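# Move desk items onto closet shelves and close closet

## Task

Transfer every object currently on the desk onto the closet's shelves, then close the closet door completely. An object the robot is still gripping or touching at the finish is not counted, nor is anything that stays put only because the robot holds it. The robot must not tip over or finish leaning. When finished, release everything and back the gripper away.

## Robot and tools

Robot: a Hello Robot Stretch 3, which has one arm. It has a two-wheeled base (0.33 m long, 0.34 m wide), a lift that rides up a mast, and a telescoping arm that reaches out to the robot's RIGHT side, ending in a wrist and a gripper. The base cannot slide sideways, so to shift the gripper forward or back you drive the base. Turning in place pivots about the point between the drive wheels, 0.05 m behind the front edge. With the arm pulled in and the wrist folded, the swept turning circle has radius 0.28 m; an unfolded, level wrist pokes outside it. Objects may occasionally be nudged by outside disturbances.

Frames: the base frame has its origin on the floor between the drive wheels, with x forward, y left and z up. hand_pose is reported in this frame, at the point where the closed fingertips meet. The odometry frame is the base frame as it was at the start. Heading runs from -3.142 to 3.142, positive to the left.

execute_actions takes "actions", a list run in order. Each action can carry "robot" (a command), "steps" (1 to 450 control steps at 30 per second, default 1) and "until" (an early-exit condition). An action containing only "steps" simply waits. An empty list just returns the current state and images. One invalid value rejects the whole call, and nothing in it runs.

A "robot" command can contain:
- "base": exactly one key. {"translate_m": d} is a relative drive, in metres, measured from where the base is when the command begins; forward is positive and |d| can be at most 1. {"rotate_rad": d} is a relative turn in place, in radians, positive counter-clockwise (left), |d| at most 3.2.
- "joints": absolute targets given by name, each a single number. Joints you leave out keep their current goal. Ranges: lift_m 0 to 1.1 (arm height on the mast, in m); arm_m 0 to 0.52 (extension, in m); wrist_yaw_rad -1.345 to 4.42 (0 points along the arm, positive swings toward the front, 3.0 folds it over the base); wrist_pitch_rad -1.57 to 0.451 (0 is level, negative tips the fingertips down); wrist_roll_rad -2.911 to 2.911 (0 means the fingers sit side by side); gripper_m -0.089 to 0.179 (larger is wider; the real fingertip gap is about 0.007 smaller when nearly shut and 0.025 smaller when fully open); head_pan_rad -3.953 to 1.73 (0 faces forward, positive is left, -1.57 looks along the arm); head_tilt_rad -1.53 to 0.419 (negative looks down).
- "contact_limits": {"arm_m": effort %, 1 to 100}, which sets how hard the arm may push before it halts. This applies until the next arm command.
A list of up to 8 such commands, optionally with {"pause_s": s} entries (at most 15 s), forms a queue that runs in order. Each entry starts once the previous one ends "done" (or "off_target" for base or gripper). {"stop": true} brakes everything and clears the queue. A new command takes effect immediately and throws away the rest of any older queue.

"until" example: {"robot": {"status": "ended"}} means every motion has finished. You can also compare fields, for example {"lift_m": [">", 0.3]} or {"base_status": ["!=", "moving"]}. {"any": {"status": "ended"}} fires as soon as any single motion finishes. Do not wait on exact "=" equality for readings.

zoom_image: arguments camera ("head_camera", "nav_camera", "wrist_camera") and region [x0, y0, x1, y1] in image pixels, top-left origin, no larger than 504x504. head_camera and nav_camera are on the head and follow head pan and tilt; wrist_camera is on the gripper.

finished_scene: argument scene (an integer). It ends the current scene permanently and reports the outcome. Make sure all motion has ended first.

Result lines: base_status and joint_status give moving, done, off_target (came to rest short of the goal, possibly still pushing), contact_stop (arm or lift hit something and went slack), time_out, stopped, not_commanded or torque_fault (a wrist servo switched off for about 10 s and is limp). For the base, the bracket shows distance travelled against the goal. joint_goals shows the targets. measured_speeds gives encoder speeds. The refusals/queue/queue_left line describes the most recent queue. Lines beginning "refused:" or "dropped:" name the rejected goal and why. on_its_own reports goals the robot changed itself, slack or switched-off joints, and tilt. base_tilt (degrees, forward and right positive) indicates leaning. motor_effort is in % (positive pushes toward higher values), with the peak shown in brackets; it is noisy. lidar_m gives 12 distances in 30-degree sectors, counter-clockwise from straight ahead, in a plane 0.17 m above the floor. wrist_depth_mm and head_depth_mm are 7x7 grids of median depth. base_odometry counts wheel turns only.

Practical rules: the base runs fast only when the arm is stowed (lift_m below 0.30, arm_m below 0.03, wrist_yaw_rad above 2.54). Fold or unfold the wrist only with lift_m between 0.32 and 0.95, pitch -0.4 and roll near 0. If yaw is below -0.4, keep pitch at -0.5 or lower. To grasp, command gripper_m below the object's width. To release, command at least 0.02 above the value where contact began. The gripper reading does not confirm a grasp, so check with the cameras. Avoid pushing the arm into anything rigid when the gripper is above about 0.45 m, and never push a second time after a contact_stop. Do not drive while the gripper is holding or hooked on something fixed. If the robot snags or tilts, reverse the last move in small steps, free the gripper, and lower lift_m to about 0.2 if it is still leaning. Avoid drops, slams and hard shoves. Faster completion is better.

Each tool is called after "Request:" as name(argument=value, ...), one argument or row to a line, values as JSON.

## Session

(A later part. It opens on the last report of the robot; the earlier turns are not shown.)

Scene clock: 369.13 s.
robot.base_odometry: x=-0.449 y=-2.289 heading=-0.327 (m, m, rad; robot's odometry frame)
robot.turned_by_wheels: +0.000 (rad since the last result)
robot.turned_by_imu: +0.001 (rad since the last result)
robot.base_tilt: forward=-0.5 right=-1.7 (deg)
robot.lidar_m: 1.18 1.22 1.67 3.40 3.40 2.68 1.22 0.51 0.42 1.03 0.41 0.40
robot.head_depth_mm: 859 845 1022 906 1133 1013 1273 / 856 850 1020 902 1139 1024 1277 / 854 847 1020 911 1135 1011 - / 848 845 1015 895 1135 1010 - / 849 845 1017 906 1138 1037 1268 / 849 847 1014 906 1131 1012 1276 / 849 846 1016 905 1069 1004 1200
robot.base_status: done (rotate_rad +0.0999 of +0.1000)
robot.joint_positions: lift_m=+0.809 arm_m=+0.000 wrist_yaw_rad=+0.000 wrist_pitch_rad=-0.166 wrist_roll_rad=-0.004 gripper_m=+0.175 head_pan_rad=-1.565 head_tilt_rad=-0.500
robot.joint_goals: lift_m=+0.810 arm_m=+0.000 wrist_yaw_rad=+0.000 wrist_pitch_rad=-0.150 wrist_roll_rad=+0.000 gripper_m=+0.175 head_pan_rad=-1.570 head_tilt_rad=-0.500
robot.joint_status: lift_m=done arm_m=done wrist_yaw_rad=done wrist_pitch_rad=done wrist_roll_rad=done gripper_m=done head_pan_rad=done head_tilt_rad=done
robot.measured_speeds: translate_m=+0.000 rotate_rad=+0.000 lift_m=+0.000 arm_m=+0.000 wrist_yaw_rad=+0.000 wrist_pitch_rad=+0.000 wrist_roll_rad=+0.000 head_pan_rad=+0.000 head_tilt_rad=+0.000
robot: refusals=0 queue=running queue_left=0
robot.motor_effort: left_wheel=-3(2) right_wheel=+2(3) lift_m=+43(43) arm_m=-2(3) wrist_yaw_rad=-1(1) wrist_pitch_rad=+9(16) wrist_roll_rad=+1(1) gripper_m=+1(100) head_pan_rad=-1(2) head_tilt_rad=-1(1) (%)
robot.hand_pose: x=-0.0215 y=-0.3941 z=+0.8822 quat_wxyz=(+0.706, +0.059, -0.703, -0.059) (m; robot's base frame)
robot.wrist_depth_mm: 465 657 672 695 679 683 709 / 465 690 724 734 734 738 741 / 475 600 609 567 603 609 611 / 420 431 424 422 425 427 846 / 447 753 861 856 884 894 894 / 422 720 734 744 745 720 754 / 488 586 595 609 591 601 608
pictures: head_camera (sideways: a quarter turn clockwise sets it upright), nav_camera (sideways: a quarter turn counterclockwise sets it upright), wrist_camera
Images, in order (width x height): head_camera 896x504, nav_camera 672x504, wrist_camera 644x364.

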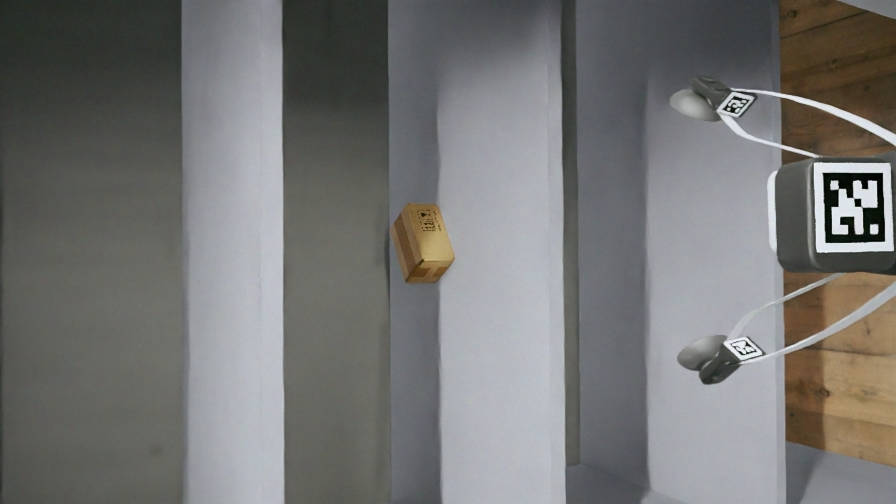

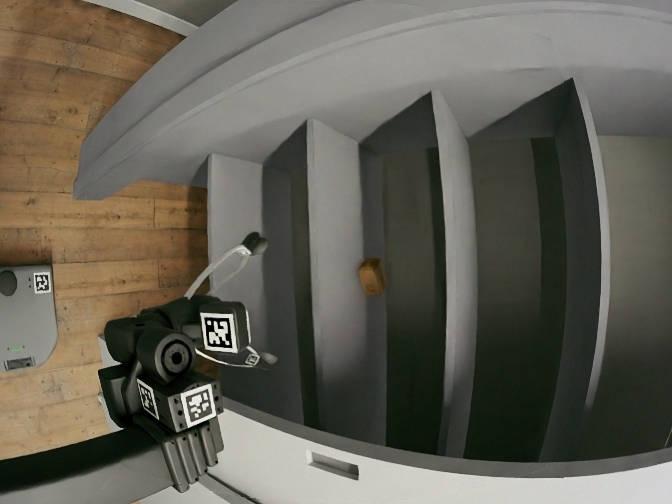

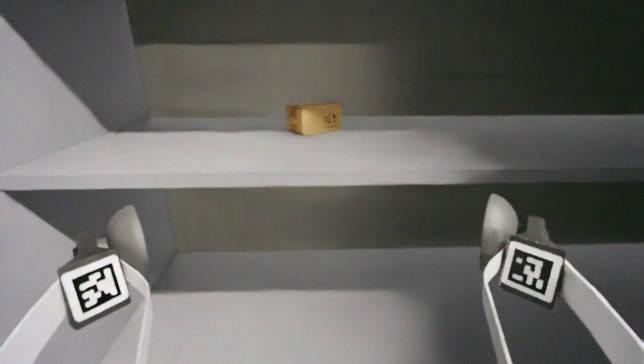

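Request:
execute_actions(
  actions=[
    {"robot":[{"joints":{"wrist_yaw_rad":3.0,"wrist_pitch_rad":-0.4,"head_pan_rad":0,"head_tilt_rad":-0.6,"gripper_m":0.05}},{"joints":{"lift_m":0.25}},{"base":{"rotate_rad":2.05}},{"base":{"translate_m":1.0}},{"base":{"translate_m":1.0}},{"base":{"translate_m":0.5}}],"steps":450,"until":{"robot":{"status":"ended"}}},
    {"steps":300,"until":{"robot":{"status":"ended"}}},
  ],
)

Scene clock: 397.90 s.
robot.base_odometry: x=-0.826 y=+0.182 heading=+1.722 (m, m, rad; robot's odometry frame)
robot.turned_by_wheels: +2.050 (rad since the last result)
robot.turned_by_imu: +2.075 (rad since the last result)
robot.base_tilt: forward=-0.6 right=-1.7 (deg)
robot.lidar_m: 1.43 1.46 1.41 1.44 1.97 2.50 2.60 2.44 2.34 2.23 1.59 1.10
robot.head_depth_mm: 1271 1173 809 1696 1735 1433 1229 / 1316 1177 856 1781 1723 1445 1230 / 1382 1172 905 1908 1703 1429 1230 / 1436 1173 1781 1998 1724 1426 1229 / 1513 1163 1891 2081 1728 1432 1220 / 1593 1168 1516 1897 1715 1428 1219 / 1666 1174 1983 2049 1709 1443 1223
robot.base_status: done (translate_m +0.5000 of +0.5000)
robot.joint_positions: lift_m=+0.250 arm_m=+0.000 wrist_yaw_rad=+2.999 wrist_pitch_rad=-0.414 wrist_roll_rad=-0.004 gripper_m=+0.050 head_pan_rad=-0.007 head_tilt_rad=-0.605
robot.joint_goals: lift_m=+0.250 arm_m=+0.000 wrist_yaw_rad=+3.000 wrist_pitch_rad=-0.400 wrist_roll_rad=+0.000 gripper_m=+0.050 head_pan_rad=+0.000 head_tilt_rad=-0.600
robot.joint_status: lift_m=done arm_m=done wrist_yaw_rad=done wrist_pitch_rad=done wrist_roll_rad=done gripper_m=done head_pan_rad=done head_tilt_rad=done
robot.measured_speeds: translate_m=+0.000 rotate_rad=+0.000 lift_m=+0.000 arm_m=+0.000 wrist_yaw_rad=+0.000 wrist_pitch_rad=+0.000 wrist_roll_rad=+0.000 head_pan_rad=+0.000 head_tilt_rad=+0.000
robot: refusals=0 queue=done queue_left=0
robot.motor_effort: left_wheel=-3(10) right_wheel=+2(10) lift_m=+17(42) arm_m=-3(2) wrist_yaw_rad=+0(1) wrist_pitch_rad=+8(9) wrist_roll_rad=+1(1) gripper_m=+0(100) head_pan_rad=+2(30) head_tilt_rad=+1(17) (%)
robot.hand_pose: x=+0.0108 y=+0.0772 z=+0.2640 quat_wxyz=(+0.195, +0.699, +0.096, +0.681) (m; robot's base frame)
robot.wrist_depth_mm: - - - - - - - / - - - - - - - / 818 829 847 857 833 861 841 / 640 641 643 637 638 645 648 / 519 525 - 536 557 525 533 / 454 - - - 429 448 448 / - - - - 387 390 382
pictures: head_camera (sideways: a quarter turn clockwise sets it upright), nav_camera (sideways: a quarter turn counterclockwise sets it upright), wrist_camera
Images, in order (width x height): head_camera 896x504, nav_camera 672x504, wrist_camera 644x364.

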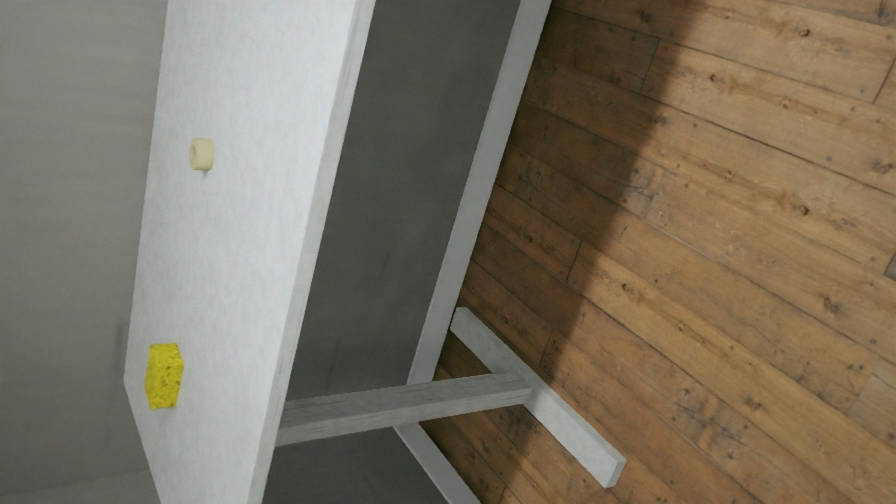

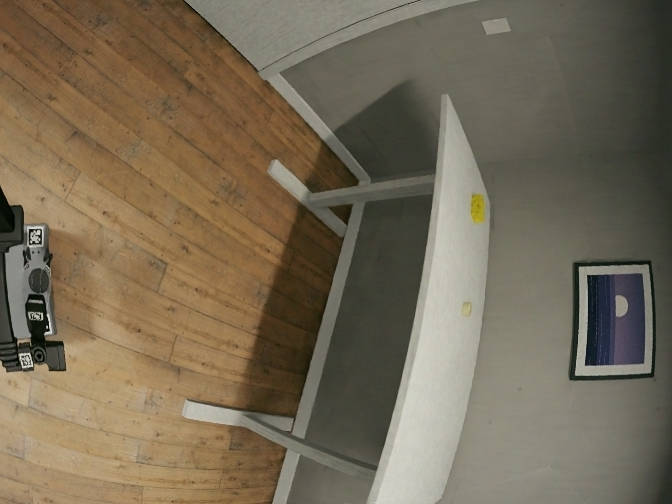

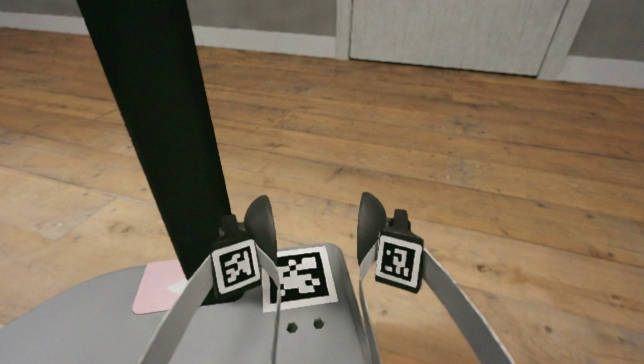

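Request:
execute_actions(
  actions=[
    {"robot":[{"base":{"rotate_rad":0.19}},{"base":{"translate_m":0.68}},{"base":{"rotate_rad":0.95},"joints":{"lift_m":0.94}},{"joints":{"wrist_yaw_rad":1.5,"lift_m":1.0,"head_pan_rad":-1.57,"head_tilt_rad":-0.5}},{"joints":{"wrist_yaw_rad":0,"wrist_pitch_rad":-0.15,"gripper_m":0.175,"arm_m":0.05}}],"steps":450,"until":{"robot":{"status":"ended"}}},
  ],
)

Scene clock: 424.60 s.
robot.base_odometry: x=-1.054 y=+0.823 heading=+2.862 (m, m, rad; robot's odometry frame)
robot.turned_by_wheels: +1.140 (rad since the last result)
robot.turned_by_imu: +1.147 (rad since the last result)
robot.base_tilt: forward=-0.5 right=-1.7 (deg)
robot.lidar_m: 0.97 1.04 1.52 3.05 3.24 2.84 2.77 0.87 1.02 1.00 0.75 1.01
robot.head_depth_mm: 813 886 956 - - - 339 / 821 894 948 - - - 340 / 826 901 945 - - - 340 / 827 904 960 - - 393 348 / 833 909 966 675 489 416 348 / 837 910 955 705 514 415 348 / 841 918 968 692 513 415 347
robot.base_status: done (rotate_rad +0.9499 of +0.9500)
robot.joint_positions: lift_m=+0.999 arm_m=+0.049 wrist_yaw_rad=+0.219 wrist_pitch_rad=-0.171 wrist_roll_rad=-0.004 gripper_m=+0.141 head_pan_rad=-1.563 head_tilt_rad=-0.507
robot.joint_goals: lift_m=+1.000 arm_m=+0.050 wrist_yaw_rad=+0.000 wrist_pitch_rad=-0.150 wrist_roll_rad=+0.000 gripper_m=+0.175 head_pan_rad=-1.570 head_tilt_rad=-0.500
robot.joint_status: lift_m=done arm_m=moving wrist_yaw_rad=moving wrist_pitch_rad=moving wrist_roll_rad=done gripper_m=moving head_pan_rad=done head_tilt_rad=done
robot.measured_speeds: translate_m=+0.000 rotate_rad=+0.000 lift_m=+0.000 arm_m=+0.020 wrist_yaw_rad=-1.189 wrist_pitch_rad=+0.000 wrist_roll_rad=+0.000 head_pan_rad=+0.000 head_tilt_rad=+0.000
robot: refusals=0 queue=running queue_left=0
robot.motor_effort: left_wheel=-3(10) right_wheel=+1(9) lift_m=+43(48) arm_m=+2(5) wrist_yaw_rad=-1(9) wrist_pitch_rad=+13(13) wrist_roll_rad=+1(1) gripper_m=+100(100) head_pan_rad=-2(28) head_tilt_rad=+3(11) (%)
robot.hand_pose: x=+0.0325 y=-0.4360 z=+1.0708 quat_wxyz=(+0.709, +0.137, -0.692, +0.017) (m; robot's base frame)
robot.wrist_depth_mm: 780 754 687 644 599 561 527 / 848 800 719 665 627 598 559 / 870 844 750 720 659 623 585 / 546 551 563 558 553 554 548 / 396 378 394 392 394 422 390 / 307 - 303 301 305 291 304 / 252 250 250 249 248 247 248
pictures: head_camera (sideways: a quarter turn clockwise sets it upright), nav_camera (sideways: a quarter turn counterclockwise sets it upright), wrist_camera
Images, in order (width x height): head_camera 896x504, nav_camera 672x504, wrist_camera 644x364.

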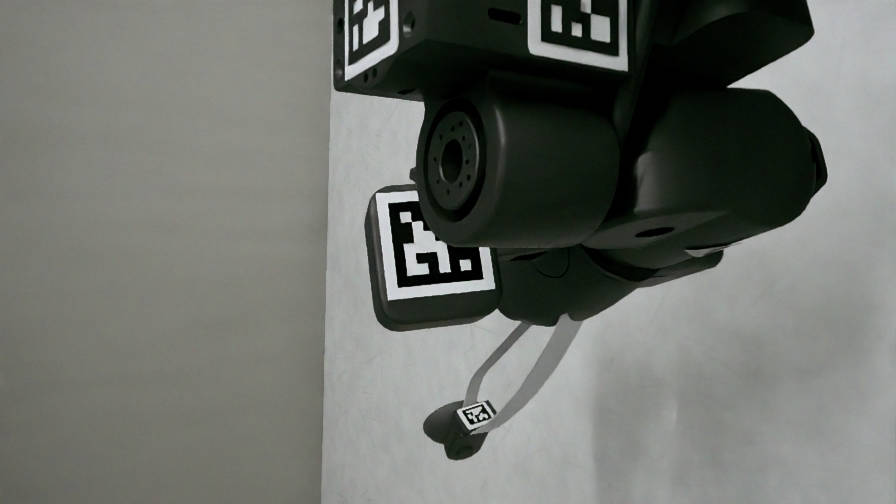

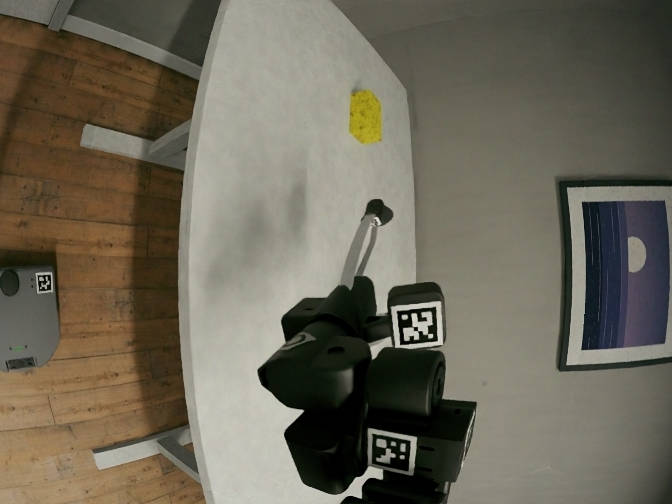

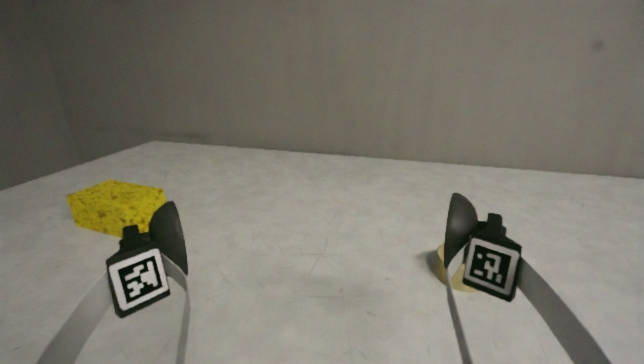

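Request:
execute_actions(
  actions=[
    {"steps":60,"until":{"robot":{"status":"ended"}}},
    {"robot":{"joints":{"lift_m":0.93,"arm_m":0.0}},"steps":60,"until":{"robot":{"status":"ended"}}},
  ],
)

Scene clock: 427.97 s.
robot.base_odometry: x=-1.054 y=+0.823 heading=+2.862 (m, m, rad; robot's odometry frame)
robot.turned_by_wheels: +0.000 (rad since the last result)
robot.turned_by_imu: +0.000 (rad since the last result)
robot.base_tilt: forward=-0.5 right=-1.8 (deg)
robot.lidar_m: 0.96 1.04 1.52 3.04 3.23 2.84 2.78 0.87 1.02 1.00 0.75 1.02
robot.head_depth_mm: 813 890 937 679 516 - - / 818 895 941 675 532 433 - / 823 894 943 646 553 - - / 833 905 952 678 533 - 340 / 830 906 953 677 522 415 347 / 835 912 963 676 524 416 348 / 844 920 968 674 515 415 348
robot.base_status: done (rotate_rad +0.9499 of +0.9500)
robot.joint_positions: lift_m=+0.931 arm_m=+0.000 wrist_yaw_rad=+0.002 wrist_pitch_rad=-0.170 wrist_roll_rad=-0.004 gripper_m=+0.175 head_pan_rad=-1.563 head_tilt_rad=-0.507
robot.joint_goals: lift_m=+0.930 arm_m=+0.000 wrist_yaw_rad=+0.000 wrist_pitch_rad=-0.150 wrist_roll_rad=+0.000 gripper_m=+0.175 head_pan_rad=-1.570 head_tilt_rad=-0.500
robot.joint_status: lift_m=done arm_m=done wrist_yaw_rad=done wrist_pitch_rad=done wrist_roll_rad=done gripper_m=done head_pan_rad=done head_tilt_rad=done
robot.measured_speeds: translate_m=+0.000 rotate_rad=+0.000 lift_m=+0.000 arm_m=+0.000 wrist_yaw_rad=+0.000 wrist_pitch_rad=+0.000 wrist_roll_rad=+0.000 head_pan_rad=+0.000 head_tilt_rad=+0.000
robot: refusals=0 queue=done queue_left=0
robot.motor_effort: left_wheel=-2(2) right_wheel=+2(1) lift_m=+17(42) arm_m=-3(1) wrist_yaw_rad=-3(1) wrist_pitch_rad=+12(12) wrist_roll_rad=+1(1) gripper_m=+1(100) head_pan_rad=-2(2) head_tilt_rad=+2(2) (%)
robot.hand_pose: x=-0.0210 y=-0.3939 z=+1.0022 quat_wxyz=(+0.706, +0.061, -0.703, -0.059) (m; robot's base frame)
robot.wrist_depth_mm: 671 664 674 665 649 655 640 / 728 718 690 679 690 697 679 / 645 652 646 634 625 647 636 / 346 378 377 375 363 369 373 / 267 275 267 266 267 281 264 / 216 207 206 205 206 198 210 / 162 168 169 168 168 168 167
pictures: head_camera (sideways: a quarter turn clockwise sets it upright), nav_camera (sideways: a quarter turn counterclockwise sets it upright), wrist_camera
Images, in order (width x height): head_camera 896x504, nav_camera 672x504, wrist_camera 644x364.

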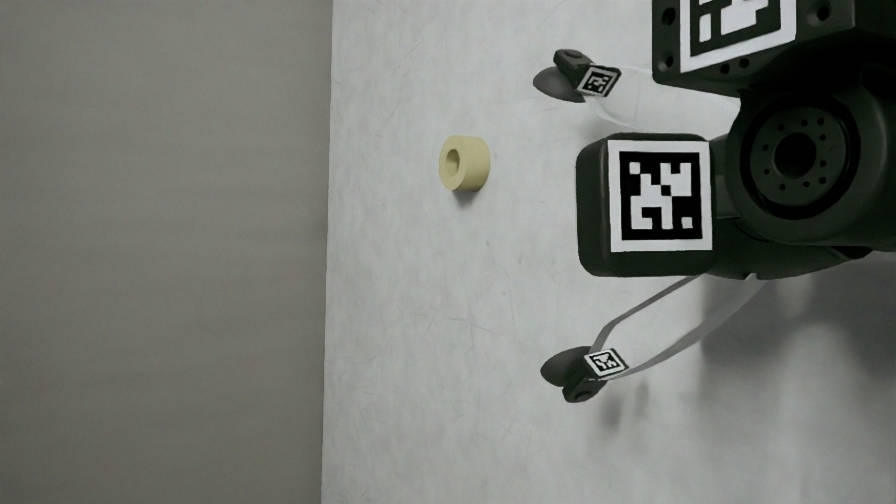

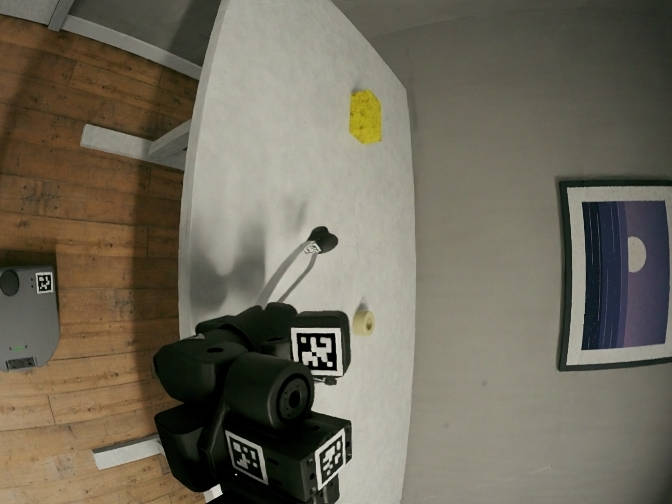

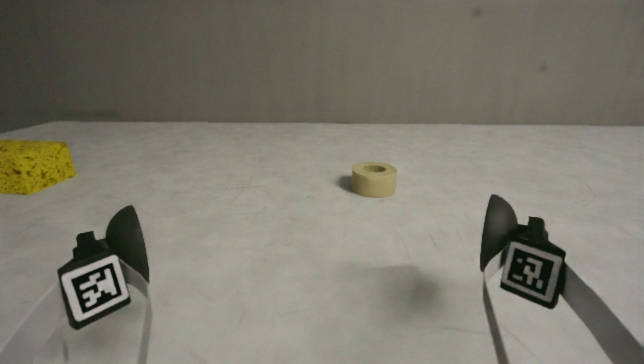

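Request:
execute_actions(
  actions=[
    {"robot":[{"base":{"translate_m":-0.065},"joints":{"lift_m":0.892,"arm_m":0.15}}],"steps":200,"until":{"robot":{"status":"ended"}}},
  ],
)

Request:
zoom_image(
  camera="wrist_camera",
  region=[70, 100, 574, 364],
)

Scene clock: 433.77 s.
robot.base_odometry: x=-0.992 y=+0.805 heading=+2.862 (m, m, rad; robot's odometry frame)
robot.turned_by_wheels: +0.000 (rad since the last result)
robot.turned_by_imu: +0.000 (rad since the last result)
robot.base_tilt: forward=-0.6 right=-1.7 (deg)
robot.lidar_m: 1.03 1.10 1.62 3.05 3.24 2.77 2.71 0.82 1.02 1.00 0.80 1.08
robot.head_depth_mm: 813 883 931 692 - - 348 / 815 885 935 709 - - 348 / 822 896 940 709 - 384 348 / 826 898 951 710 - 404 348 / 828 904 950 711 506 415 347 / 833 906 959 678 514 415 347 / 836 913 964 679 516 416 347
robot.base_status: done (translate_m -0.0650 of -0.0650)
robot.joint_positions: lift_m=+0.893 arm_m=+0.150 wrist_yaw_rad=+0.002 wrist_pitch_rad=-0.145 wrist_roll_rad=+0.002 gripper_m=+0.175 head_pan_rad=-1.563 head_tilt_rad=-0.507
robot.joint_goals: lift_m=+0.893 arm_m=+0.150 wrist_yaw_rad=+0.000 wrist_pitch_rad=-0.150 wrist_roll_rad=+0.000 gripper_m=+0.175 head_pan_rad=-1.570 head_tilt_rad=-0.500
robot.joint_status: lift_m=contact_stop arm_m=done wrist_yaw_rad=done wrist_pitch_rad=done wrist_roll_rad=done gripper_m=done head_pan_rad=done head_tilt_rad=done
robot.measured_speeds: translate_m=+0.000 rotate_rad=+0.000 lift_m=+0.000 arm_m=+0.000 wrist_yaw_rad=+0.000 wrist_pitch_rad=+0.000 wrist_roll_rad=+0.000 head_pan_rad=+0.000 head_tilt_rad=+0.000
robot: refusals=0 queue=dropped queue_left=0
robot.on_its_own: lift_m is slack since a contact_stop, until your next command for it
robot.motor_effort: left_wheel=-2(7) right_wheel=+1(2) lift_m=+30(27) arm_m=+3(0) wrist_yaw_rad=-1(2) wrist_pitch_rad=-3(12) wrist_roll_rad=-1(1) gripper_m=+1(1) head_pan_rad=-2(3) head_tilt_rad=+3(2) (%)
robot.hand_pose: x=-0.0210 y=-0.5445 z=+0.9708 quat_wxyz=(+0.705, +0.052, -0.706, -0.051) (m; robot's base frame)
robot.wrist_depth_mm: 549 527 523 520 510 521 507 / 577 569 562 553 550 543 543 / 577 569 553 541 528 547 521 / 311 307 305 306 303 298 295 / 214 219 210 183 209 220 207 / - 162 162 160 160 153 162 / 126 131 130 129 130 129 128
pictures: head_camera (sideways: a quarter turn clockwise sets it upright), nav_camera (sideways: a quarter turn counterclockwise sets it upright), wrist_camera
Images, in order (width x height): head_camera 896x504, nav_camera 672x504, wrist_camera 644x364.

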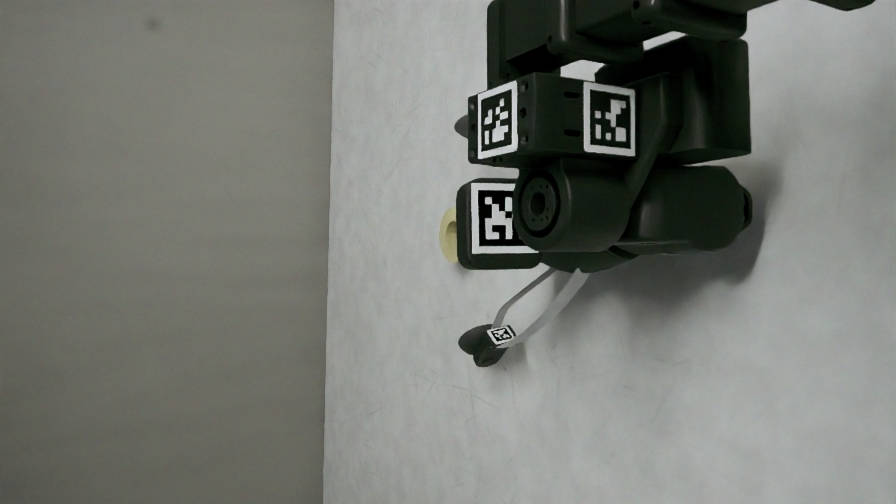

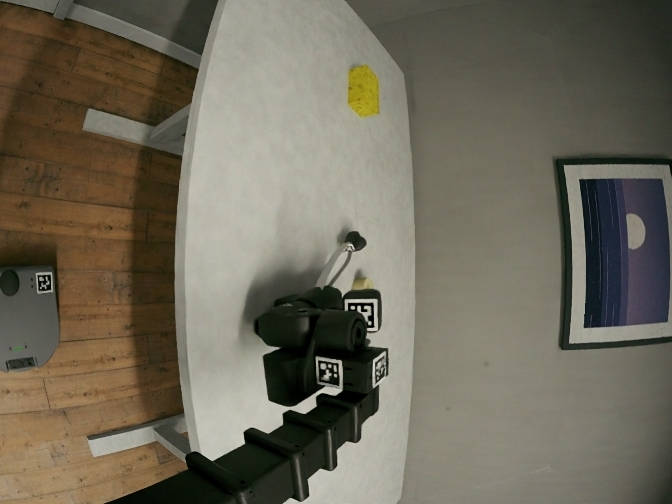

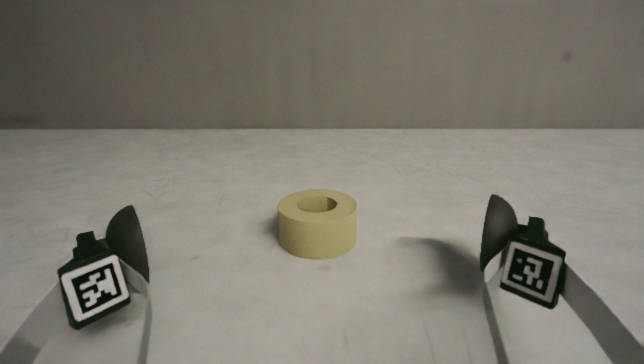

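Region (70, 100, 574, 364) of wrist_camera's 644x364 image, scaled by 1.000; it fills the top 264 rows of this view, and the rest is white.

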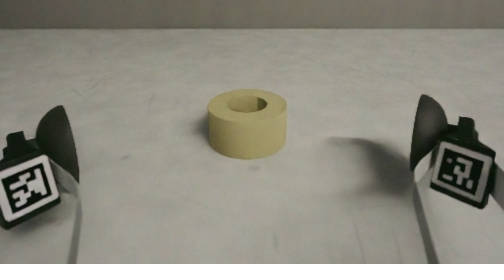

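Request:
execute_actions(
  actions=[
    {"robot":[{"joints":{"lift_m":0.905,"wrist_pitch_rad":-0.28}},{"joints":{"arm_m":0.225}}],"steps":200,"until":{"robot":{"status":"ended"}}},
  ],
)

Scene clock: 436.90 s.
robot.base_odometry: x=-0.992 y=+0.805 heading=+2.862 (m, m, rad; robot's odometry frame)
robot.turned_by_wheels: +0.000 (rad since the last result)
robot.turned_by_imu: +0.000 (rad since the last result)
robot.base_tilt: forward=-0.5 right=-1.7 (deg)
robot.lidar_m: 1.03 1.11 1.62 3.03 3.26 2.76 2.71 0.82 1.02 1.00 0.80 1.08
robot.head_depth_mm: 813 883 930 725 - 393 348 / 816 889 934 745 - 388 348 / 819 892 942 743 - 388 347 / 824 898 945 706 - 403 347 / 827 903 953 692 507 414 348 / 834 906 962 675 514 415 348 / 839 914 965 676 514 414 348
robot.base_status: done (translate_m -0.0650 of -0.0650)
robot.joint_positions: lift_m=+0.905 arm_m=+0.150 wrist_yaw_rad=+0.002 wrist_pitch_rad=-0.224 wrist_roll_rad=+0.003 gripper_m=+0.175 head_pan_rad=-1.563 head_tilt_rad=-0.507
robot.joint_goals: lift_m=+0.905 arm_m=+0.150 wrist_yaw_rad=+0.000 wrist_pitch_rad=-0.280 wrist_roll_rad=+0.000 gripper_m=+0.175 head_pan_rad=-1.570 head_tilt_rad=-0.500
robot.joint_status: lift_m=done arm_m=done wrist_yaw_rad=done wrist_pitch_rad=off_target wrist_roll_rad=done gripper_m=done head_pan_rad=done head_tilt_rad=done
robot.measured_speeds: translate_m=+0.000 rotate_rad=+0.000 lift_m=+0.000 arm_m=+0.000 wrist_yaw_rad=+0.000 wrist_pitch_rad=+0.000 wrist_roll_rad=+0.000 head_pan_rad=+0.000 head_tilt_rad=+0.000
robot: refusals=0 queue=dropped queue_left=0
robot.on_its_own: wrist_pitch_rad is at rest, and its effort (-33) is outside its rest range (-20 to +32)
robot.motor_effort: left_wheel=-2(2) right_wheel=+1(1) lift_m=+38(39) arm_m=+1(4) wrist_yaw_rad=-2(2) wrist_pitch_rad=-33(36) wrist_roll_rad=-2(2) gripper_m=+1(1) head_pan_rad=-2(2) head_tilt_rad=+2(3) (%)
robot.hand_pose: x=-0.0211 y=-0.5393 z=+0.9629 quat_wxyz=(+0.702, +0.080, -0.703, -0.079) (m; robot's base frame)
robot.wrist_depth_mm: 534 529 520 514 519 514 510 / 580 564 567 552 548 545 549 / 419 411 409 407 406 400 397 / 265 262 261 211 260 258 257 / 200 199 192 183 192 201 190 / - 150 152 152 153 146 150 / 124 126 126 126 126 126 124
pictures: head_camera (sideways: a quarter turn clockwise sets it upright), nav_camera (sideways: a quarter turn counterclockwise sets it upright), wrist_camera
dropped: robot: command 0 of its queue: wrist_pitch_rad: off_target
Images, in order (width x height): head_camera 896x504, nav_camera 672x504, wrist_camera 644x364.

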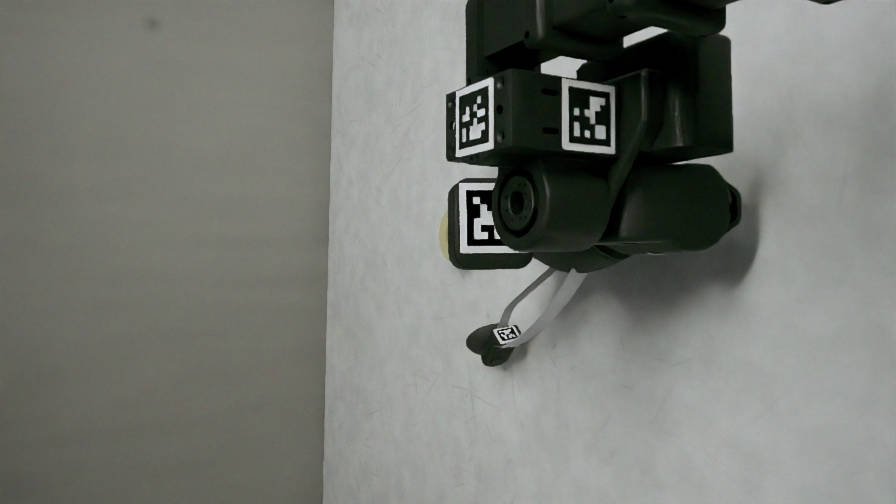

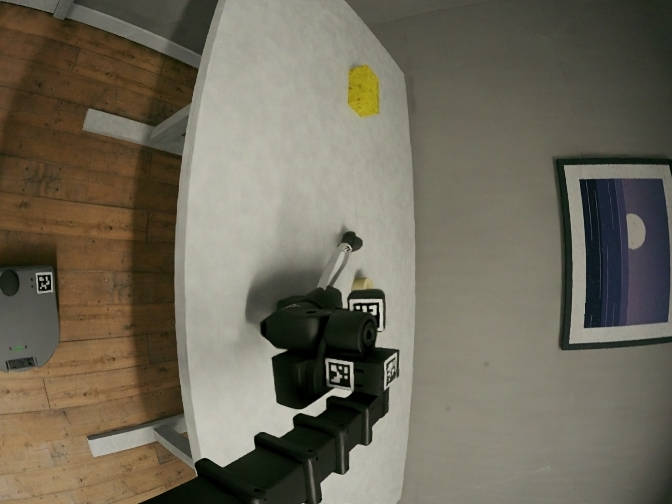

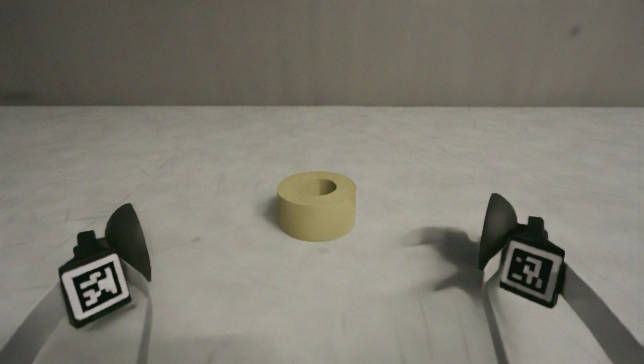

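Pads touch the desk at pitch −0.224; use −0.20.

Request:
execute_actions(
  actions=[
    {"robot":[{"joints":{"wrist_pitch_rad":-0.19}},{"joints":{"arm_m":0.225}},{"joints":{"gripper_m":0.09}}],"steps":200,"until":{"robot":{"status":"ended"}}},
  ],
)

Scene clock: 442.67 s.
robot.base_odometry: x=-0.992 y=+0.805 heading=+2.862 (m, m, rad; robot's odometry frame)
robot.turned_by_wheels: +0.000 (rad since the last result)
robot.turned_by_imu: +0.001 (rad since the last result)
robot.base_tilt: forward=-0.6 right=-1.7 (deg)
robot.lidar_m: 1.03 1.10 1.62 3.04 3.24 2.76 2.71 0.82 1.02 0.99 0.80 1.08
robot.head_depth_mm: 813 885 934 764 - 404 347 / 818 889 934 - - 414 347 / 822 894 941 - - 416 348 / 825 898 952 - 497 414 348 / 830 905 949 677 514 416 348 / 834 912 957 675 514 415 348 / 839 911 964 678 516 415 347
robot.base_status: done (translate_m -0.0650 of -0.0650)
robot.joint_positions: lift_m=+0.905 arm_m=+0.225 wrist_yaw_rad=+0.001 wrist_pitch_rad=-0.205 wrist_roll_rad=+0.003 gripper_m=+0.090 head_pan_rad=-1.563 head_tilt_rad=-0.507
robot.joint_goals: lift_m=+0.905 arm_m=+0.225 wrist_yaw_rad=+0.000 wrist_pitch_rad=-0.190 wrist_roll_rad=+0.000 gripper_m=+0.090 head_pan_rad=-1.570 head_tilt_rad=-0.500
robot.joint_status: lift_m=done arm_m=done wrist_yaw_rad=done wrist_pitch_rad=done wrist_roll_rad=done gripper_m=done head_pan_rad=done head_tilt_rad=done
robot.measured_speeds: translate_m=+0.000 rotate_rad=+0.000 lift_m=+0.000 arm_m=+0.000 wrist_yaw_rad=+0.000 wrist_pitch_rad=+0.000 wrist_roll_rad=+0.000 head_pan_rad=+0.000 head_tilt_rad=+0.000
robot: refusals=0 queue=done queue_left=0
robot.motor_effort: left_wheel=-2(2) right_wheel=+1(1) lift_m=+39(38) arm_m=+3(5) wrist_yaw_rad=-1(2) wrist_pitch_rad=+8(34) wrist_roll_rad=-2(2) gripper_m=-1(100) head_pan_rad=-2(2) head_tilt_rad=+3(3) (%)
robot.hand_pose: x=-0.0211 y=-0.6155 z=+0.9676 quat_wxyz=(+0.703, +0.073, -0.704, -0.072) (m; robot's base frame)
robot.wrist_depth_mm: 469 467 461 462 452 444 443 / 501 499 490 488 478 475 472 / 442 446 437 436 428 428 426 / 277 276 275 270 275 269 268 / 201 200 199 199 204 197 198 / 157 157 150 122 147 155 155 / 130 130 129 114 128 127 127
pictures: head_camera (sideways: a quarter turn clockwise sets it upright), nav_camera (sideways: a quarter turn counterclockwise sets it upright), wrist_camera
Images, in order (width x height): head_camera 896x504, nav_camera 672x504, wrist_camera 644x364.

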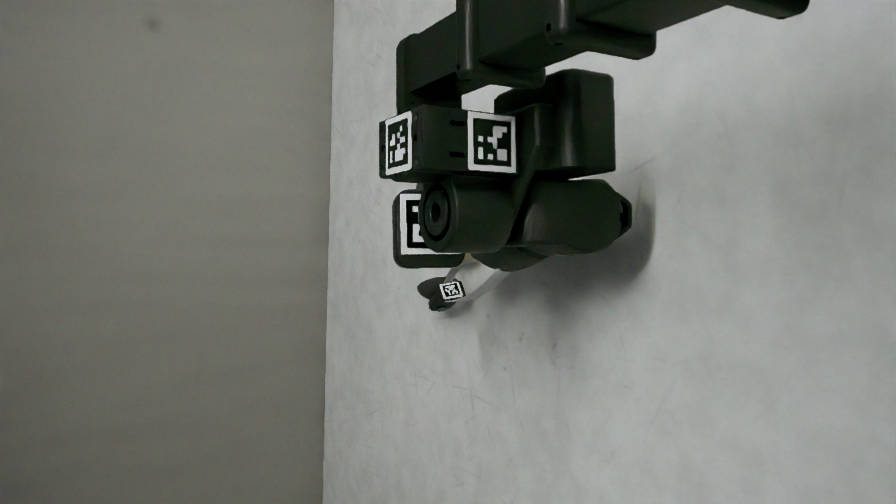

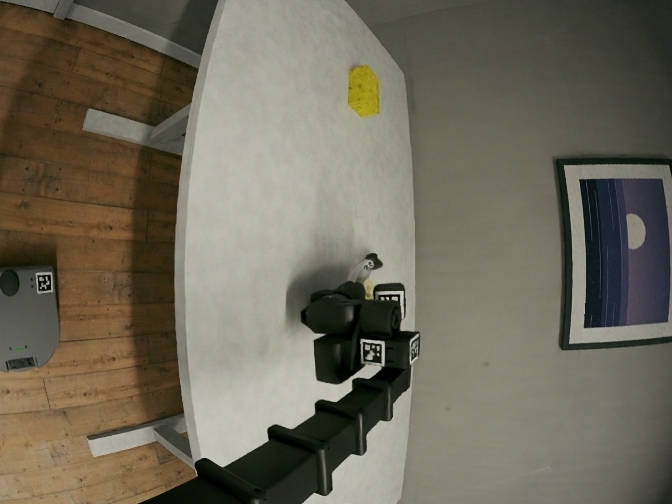

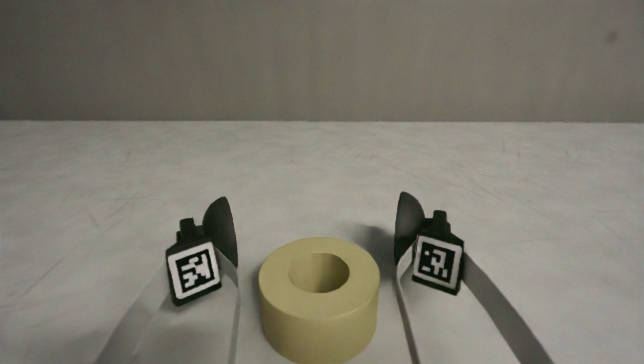

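Request:
execute_actions(
  actions=[
    {"robot":[{"joints":{"arm_m":0.195}},{"joints":{"gripper_m":0.035}},{"joints":{"lift_m":0.96}}],"steps":200,"until":{"robot":{"status":"ended"}}},
  ],
)

Scene clock: 448.07 s.
robot.base_odometry: x=-0.992 y=+0.805 heading=+2.862 (m, m, rad; robot's odometry frame)
robot.turned_by_wheels: +0.000 (rad since the last result)
robot.turned_by_imu: +0.001 (rad since the last result)
robot.base_tilt: forward=-0.5 right=-1.7 (deg)
robot.lidar_m: 1.03 1.10 1.62 3.03 3.24 2.76 2.71 0.82 1.01 0.99 0.80 1.09
robot.head_depth_mm: 813 886 950 - 497 415 347 / 815 888 951 - 489 416 347 / 818 896 956 - 482 416 347 / 822 902 964 - 498 415 348 / 828 900 950 676 514 415 348 / 832 913 956 678 514 415 347 / 837 912 963 677 514 414 348
robot.base_status: done (translate_m -0.0650 of -0.0650)
robot.joint_positions: lift_m=+0.959 arm_m=+0.195 wrist_yaw_rad=+0.001 wrist_pitch_rad=-0.208 wrist_roll_rad=+0.003 gripper_m=+0.036 head_pan_rad=-1.563 head_tilt_rad=-0.507
robot.joint_goals: lift_m=+0.960 arm_m=+0.195 wrist_yaw_rad=+0.000 wrist_pitch_rad=-0.190 wrist_roll_rad=+0.000 gripper_m=+0.035 head_pan_rad=-1.570 head_tilt_rad=-0.500
robot.joint_status: lift_m=done arm_m=done wrist_yaw_rad=done wrist_pitch_rad=done wrist_roll_rad=done gripper_m=done head_pan_rad=done head_tilt_rad=done
robot.measured_speeds: translate_m=+0.000 rotate_rad=+0.000 lift_m=+0.000 arm_m=+0.000 wrist_yaw_rad=+0.000 wrist_pitch_rad=+0.000 wrist_roll_rad=+0.000 head_pan_rad=+0.000 head_tilt_rad=+0.000
robot: refusals=0 queue=done queue_left=0
robot.motor_effort: left_wheel=-2(2) right_wheel=+1(1) lift_m=+43(46) arm_m=-1(5) wrist_yaw_rad=-1(2) wrist_pitch_rad=+11(10) wrist_roll_rad=-2(2) gripper_m=-11(100) head_pan_rad=-1(1) head_tilt_rad=+2(2) (%)
robot.hand_pose: x=-0.0211 y=-0.5861 z=+1.0218 quat_wxyz=(+0.703, +0.074, -0.704, -0.073) (m; robot's base frame)
robot.wrist_depth_mm: 492 486 494 478 480 474 473 / 528 522 517 513 509 505 489 / 554 547 543 539 536 530 525 / 410 407 402 400 403 403 396 / 296 296 303 164 301 297 289 / 233 234 223 140 221 230 228 / 191 193 191 189 189 190 190
pictures: head_camera (sideways: a quarter turn clockwise sets it upright), nav_camera (sideways: a quarter turn counterclockwise sets it upright), wrist_camera
Images, in order (width x height): head_camera 896x504, nav_camera 672x504, wrist_camera 644x364.

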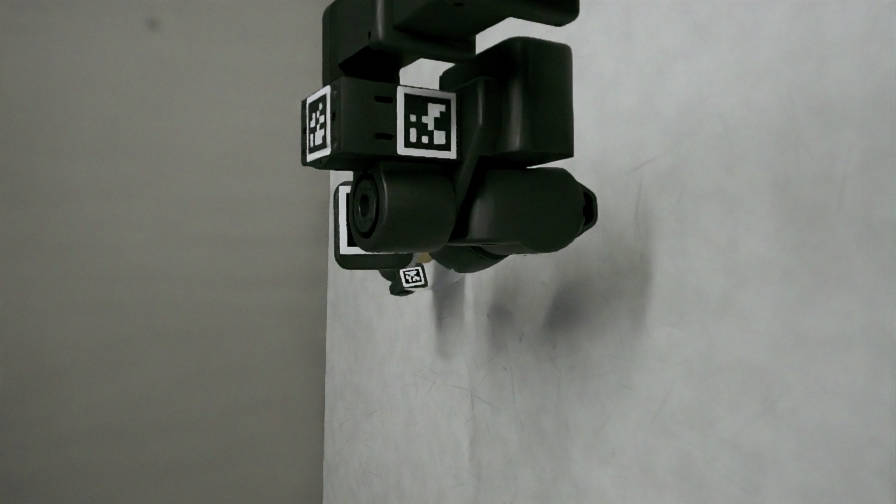

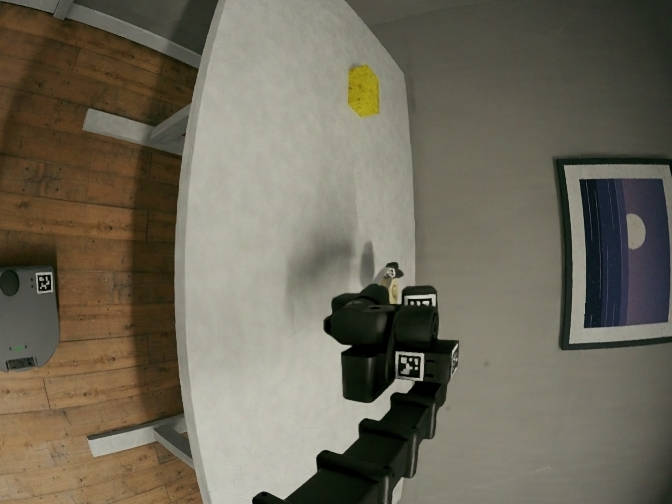

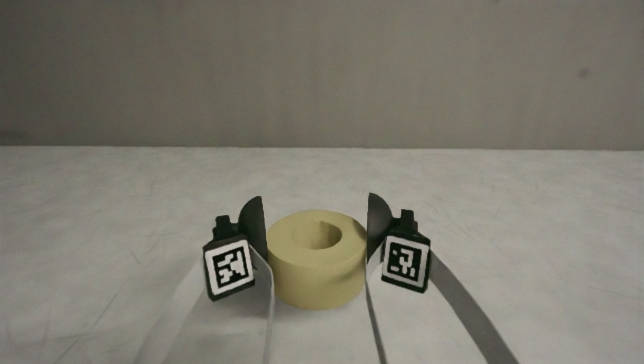

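Request:
execute_actions(
  actions=[
    {"robot":[{"joints":{"arm_m":0.0,"lift_m":0.945}},{"joints":{"wrist_yaw_rad":3.0,"wrist_pitch_rad":-0.4,"head_pan_rad":0,"head_tilt_rad":-0.5}},{"joints":{"lift_m":0.27}},{"base":{"rotate_rad":2.02}},{"base":{"translate_m":1.0}},{"base":{"translate_m":1.0}},{"base":{"translate_m":1.0}}],"steps":450,"until":{"robot":{"status":"ended"}}},
    {"steps":300,"until":{"robot":{"status":"ended"}}},
  ],
)

Scene clock: 481.97 s.
robot.base_odometry: x=-0.644 y=-1.221 heading=-1.401 (m, m, rad; robot's odometry frame)
robot.turned_by_wheels: +2.020 (rad since the last result)
robot.turned_by_imu: +2.055 (rad since the last result)
robot.base_tilt: forward=-1.2 right=-1.7 (deg)
robot.lidar_m: 1.47 1.71 1.66 1.73 2.42 2.34 2.83 2.17 2.11 2.19 1.33 1.29
robot.head_depth_mm: 1673 1801 1638 1447 1553 1543 1305 / 1753 1894 2038 2212 1919 1549 1292 / 1679 1876 2048 2263 1918 1547 1292 / 1290 1395 1542 1739 1844 1542 1291 / 1281 1410 1560 1768 1854 1534 1296 / 2116 2279 2442 2452 1912 1549 1302 / 1920 2024 2146 2232 1911 1534 1301
robot.base_status: moving (translate_m +0.0550 of +1.0000)
robot.joint_positions: lift_m=+0.270 arm_m=+0.000 wrist_yaw_rad=+3.002 wrist_pitch_rad=-0.417 wrist_roll_rad=-0.002 gripper_m=+0.036 head_pan_rad=-0.007 head_tilt_rad=-0.506
robot.joint_goals: lift_m=+0.270 arm_m=+0.000 wrist_yaw_rad=+3.000 wrist_pitch_rad=-0.400 wrist_roll_rad=+0.000 gripper_m=+0.035 head_pan_rad=+0.000 head_tilt_rad=-0.500
robot.joint_status: lift_m=done arm_m=done wrist_yaw_rad=done wrist_pitch_rad=done wrist_roll_rad=done gripper_m=done head_pan_rad=done head_tilt_rad=done
robot.measured_speeds: translate_m=+0.177 rotate_rad=+0.000 lift_m=+0.000 arm_m=+0.000 wrist_yaw_rad=+0.000 wrist_pitch_rad=+0.000 wrist_roll_rad=+0.000 head_pan_rad=+0.000 head_tilt_rad=+0.000
robot: refusals=0 queue=running queue_left=0
robot.motor_effort: left_wheel=+5(9) right_wheel=+6(10) lift_m=+17(46) arm_m=+2(6) wrist_yaw_rad=-1(27) wrist_pitch_rad=+10(10) wrist_roll_rad=+0(2) gripper_m=-12(14) head_pan_rad=+3(27) head_tilt_rad=+2(2) (%)
robot.hand_pose: x=+0.0101 y=+0.0776 z=+0.2834 quat_wxyz=(+0.195, +0.699, +0.098, +0.681) (m; robot's base frame)
robot.wrist_depth_mm: - - - - - - - / - - - - - - - / 855 860 873 883 852 876 859 / 663 666 680 673 670 672 687 / 544 543 - 161 574 545 555 / 468 486 - 140 454 459 466 / - - - - 406 405 406
pictures: head_camera (sideways: a quarter turn clockwise sets it upright), nav_camera (sideways: a quarter turn counterclockwise sets it upright), wrist_camera
Images, in order (width x height): head_camera 896x504, nav_camera 672x504, wrist_camera 644x364.

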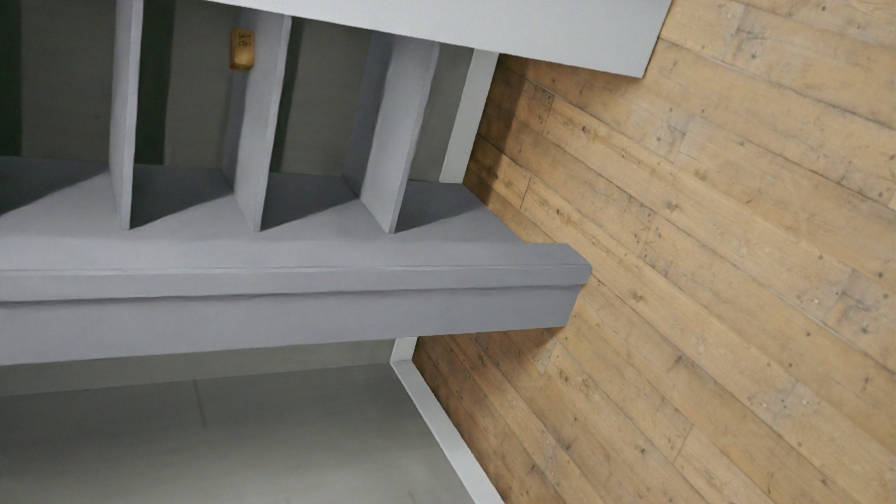

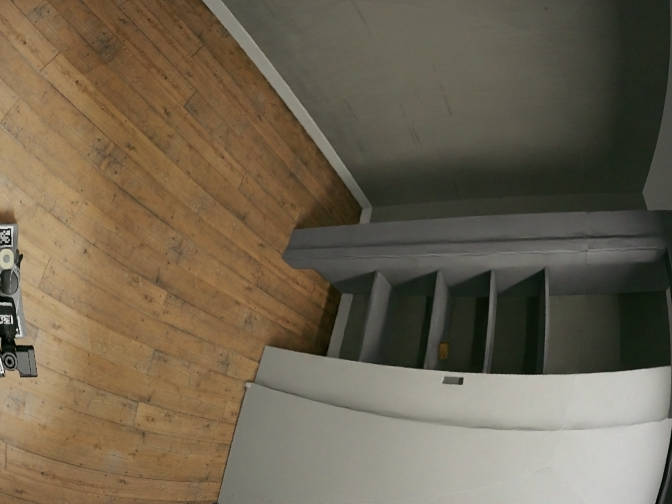

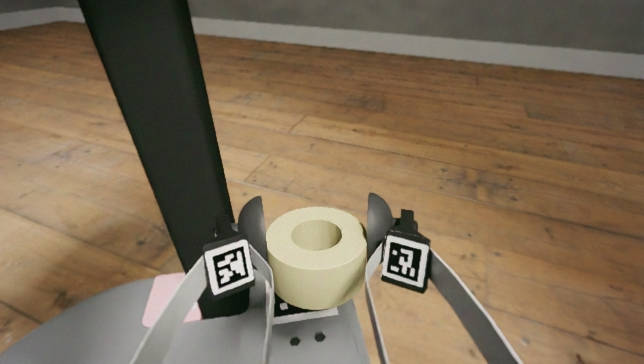

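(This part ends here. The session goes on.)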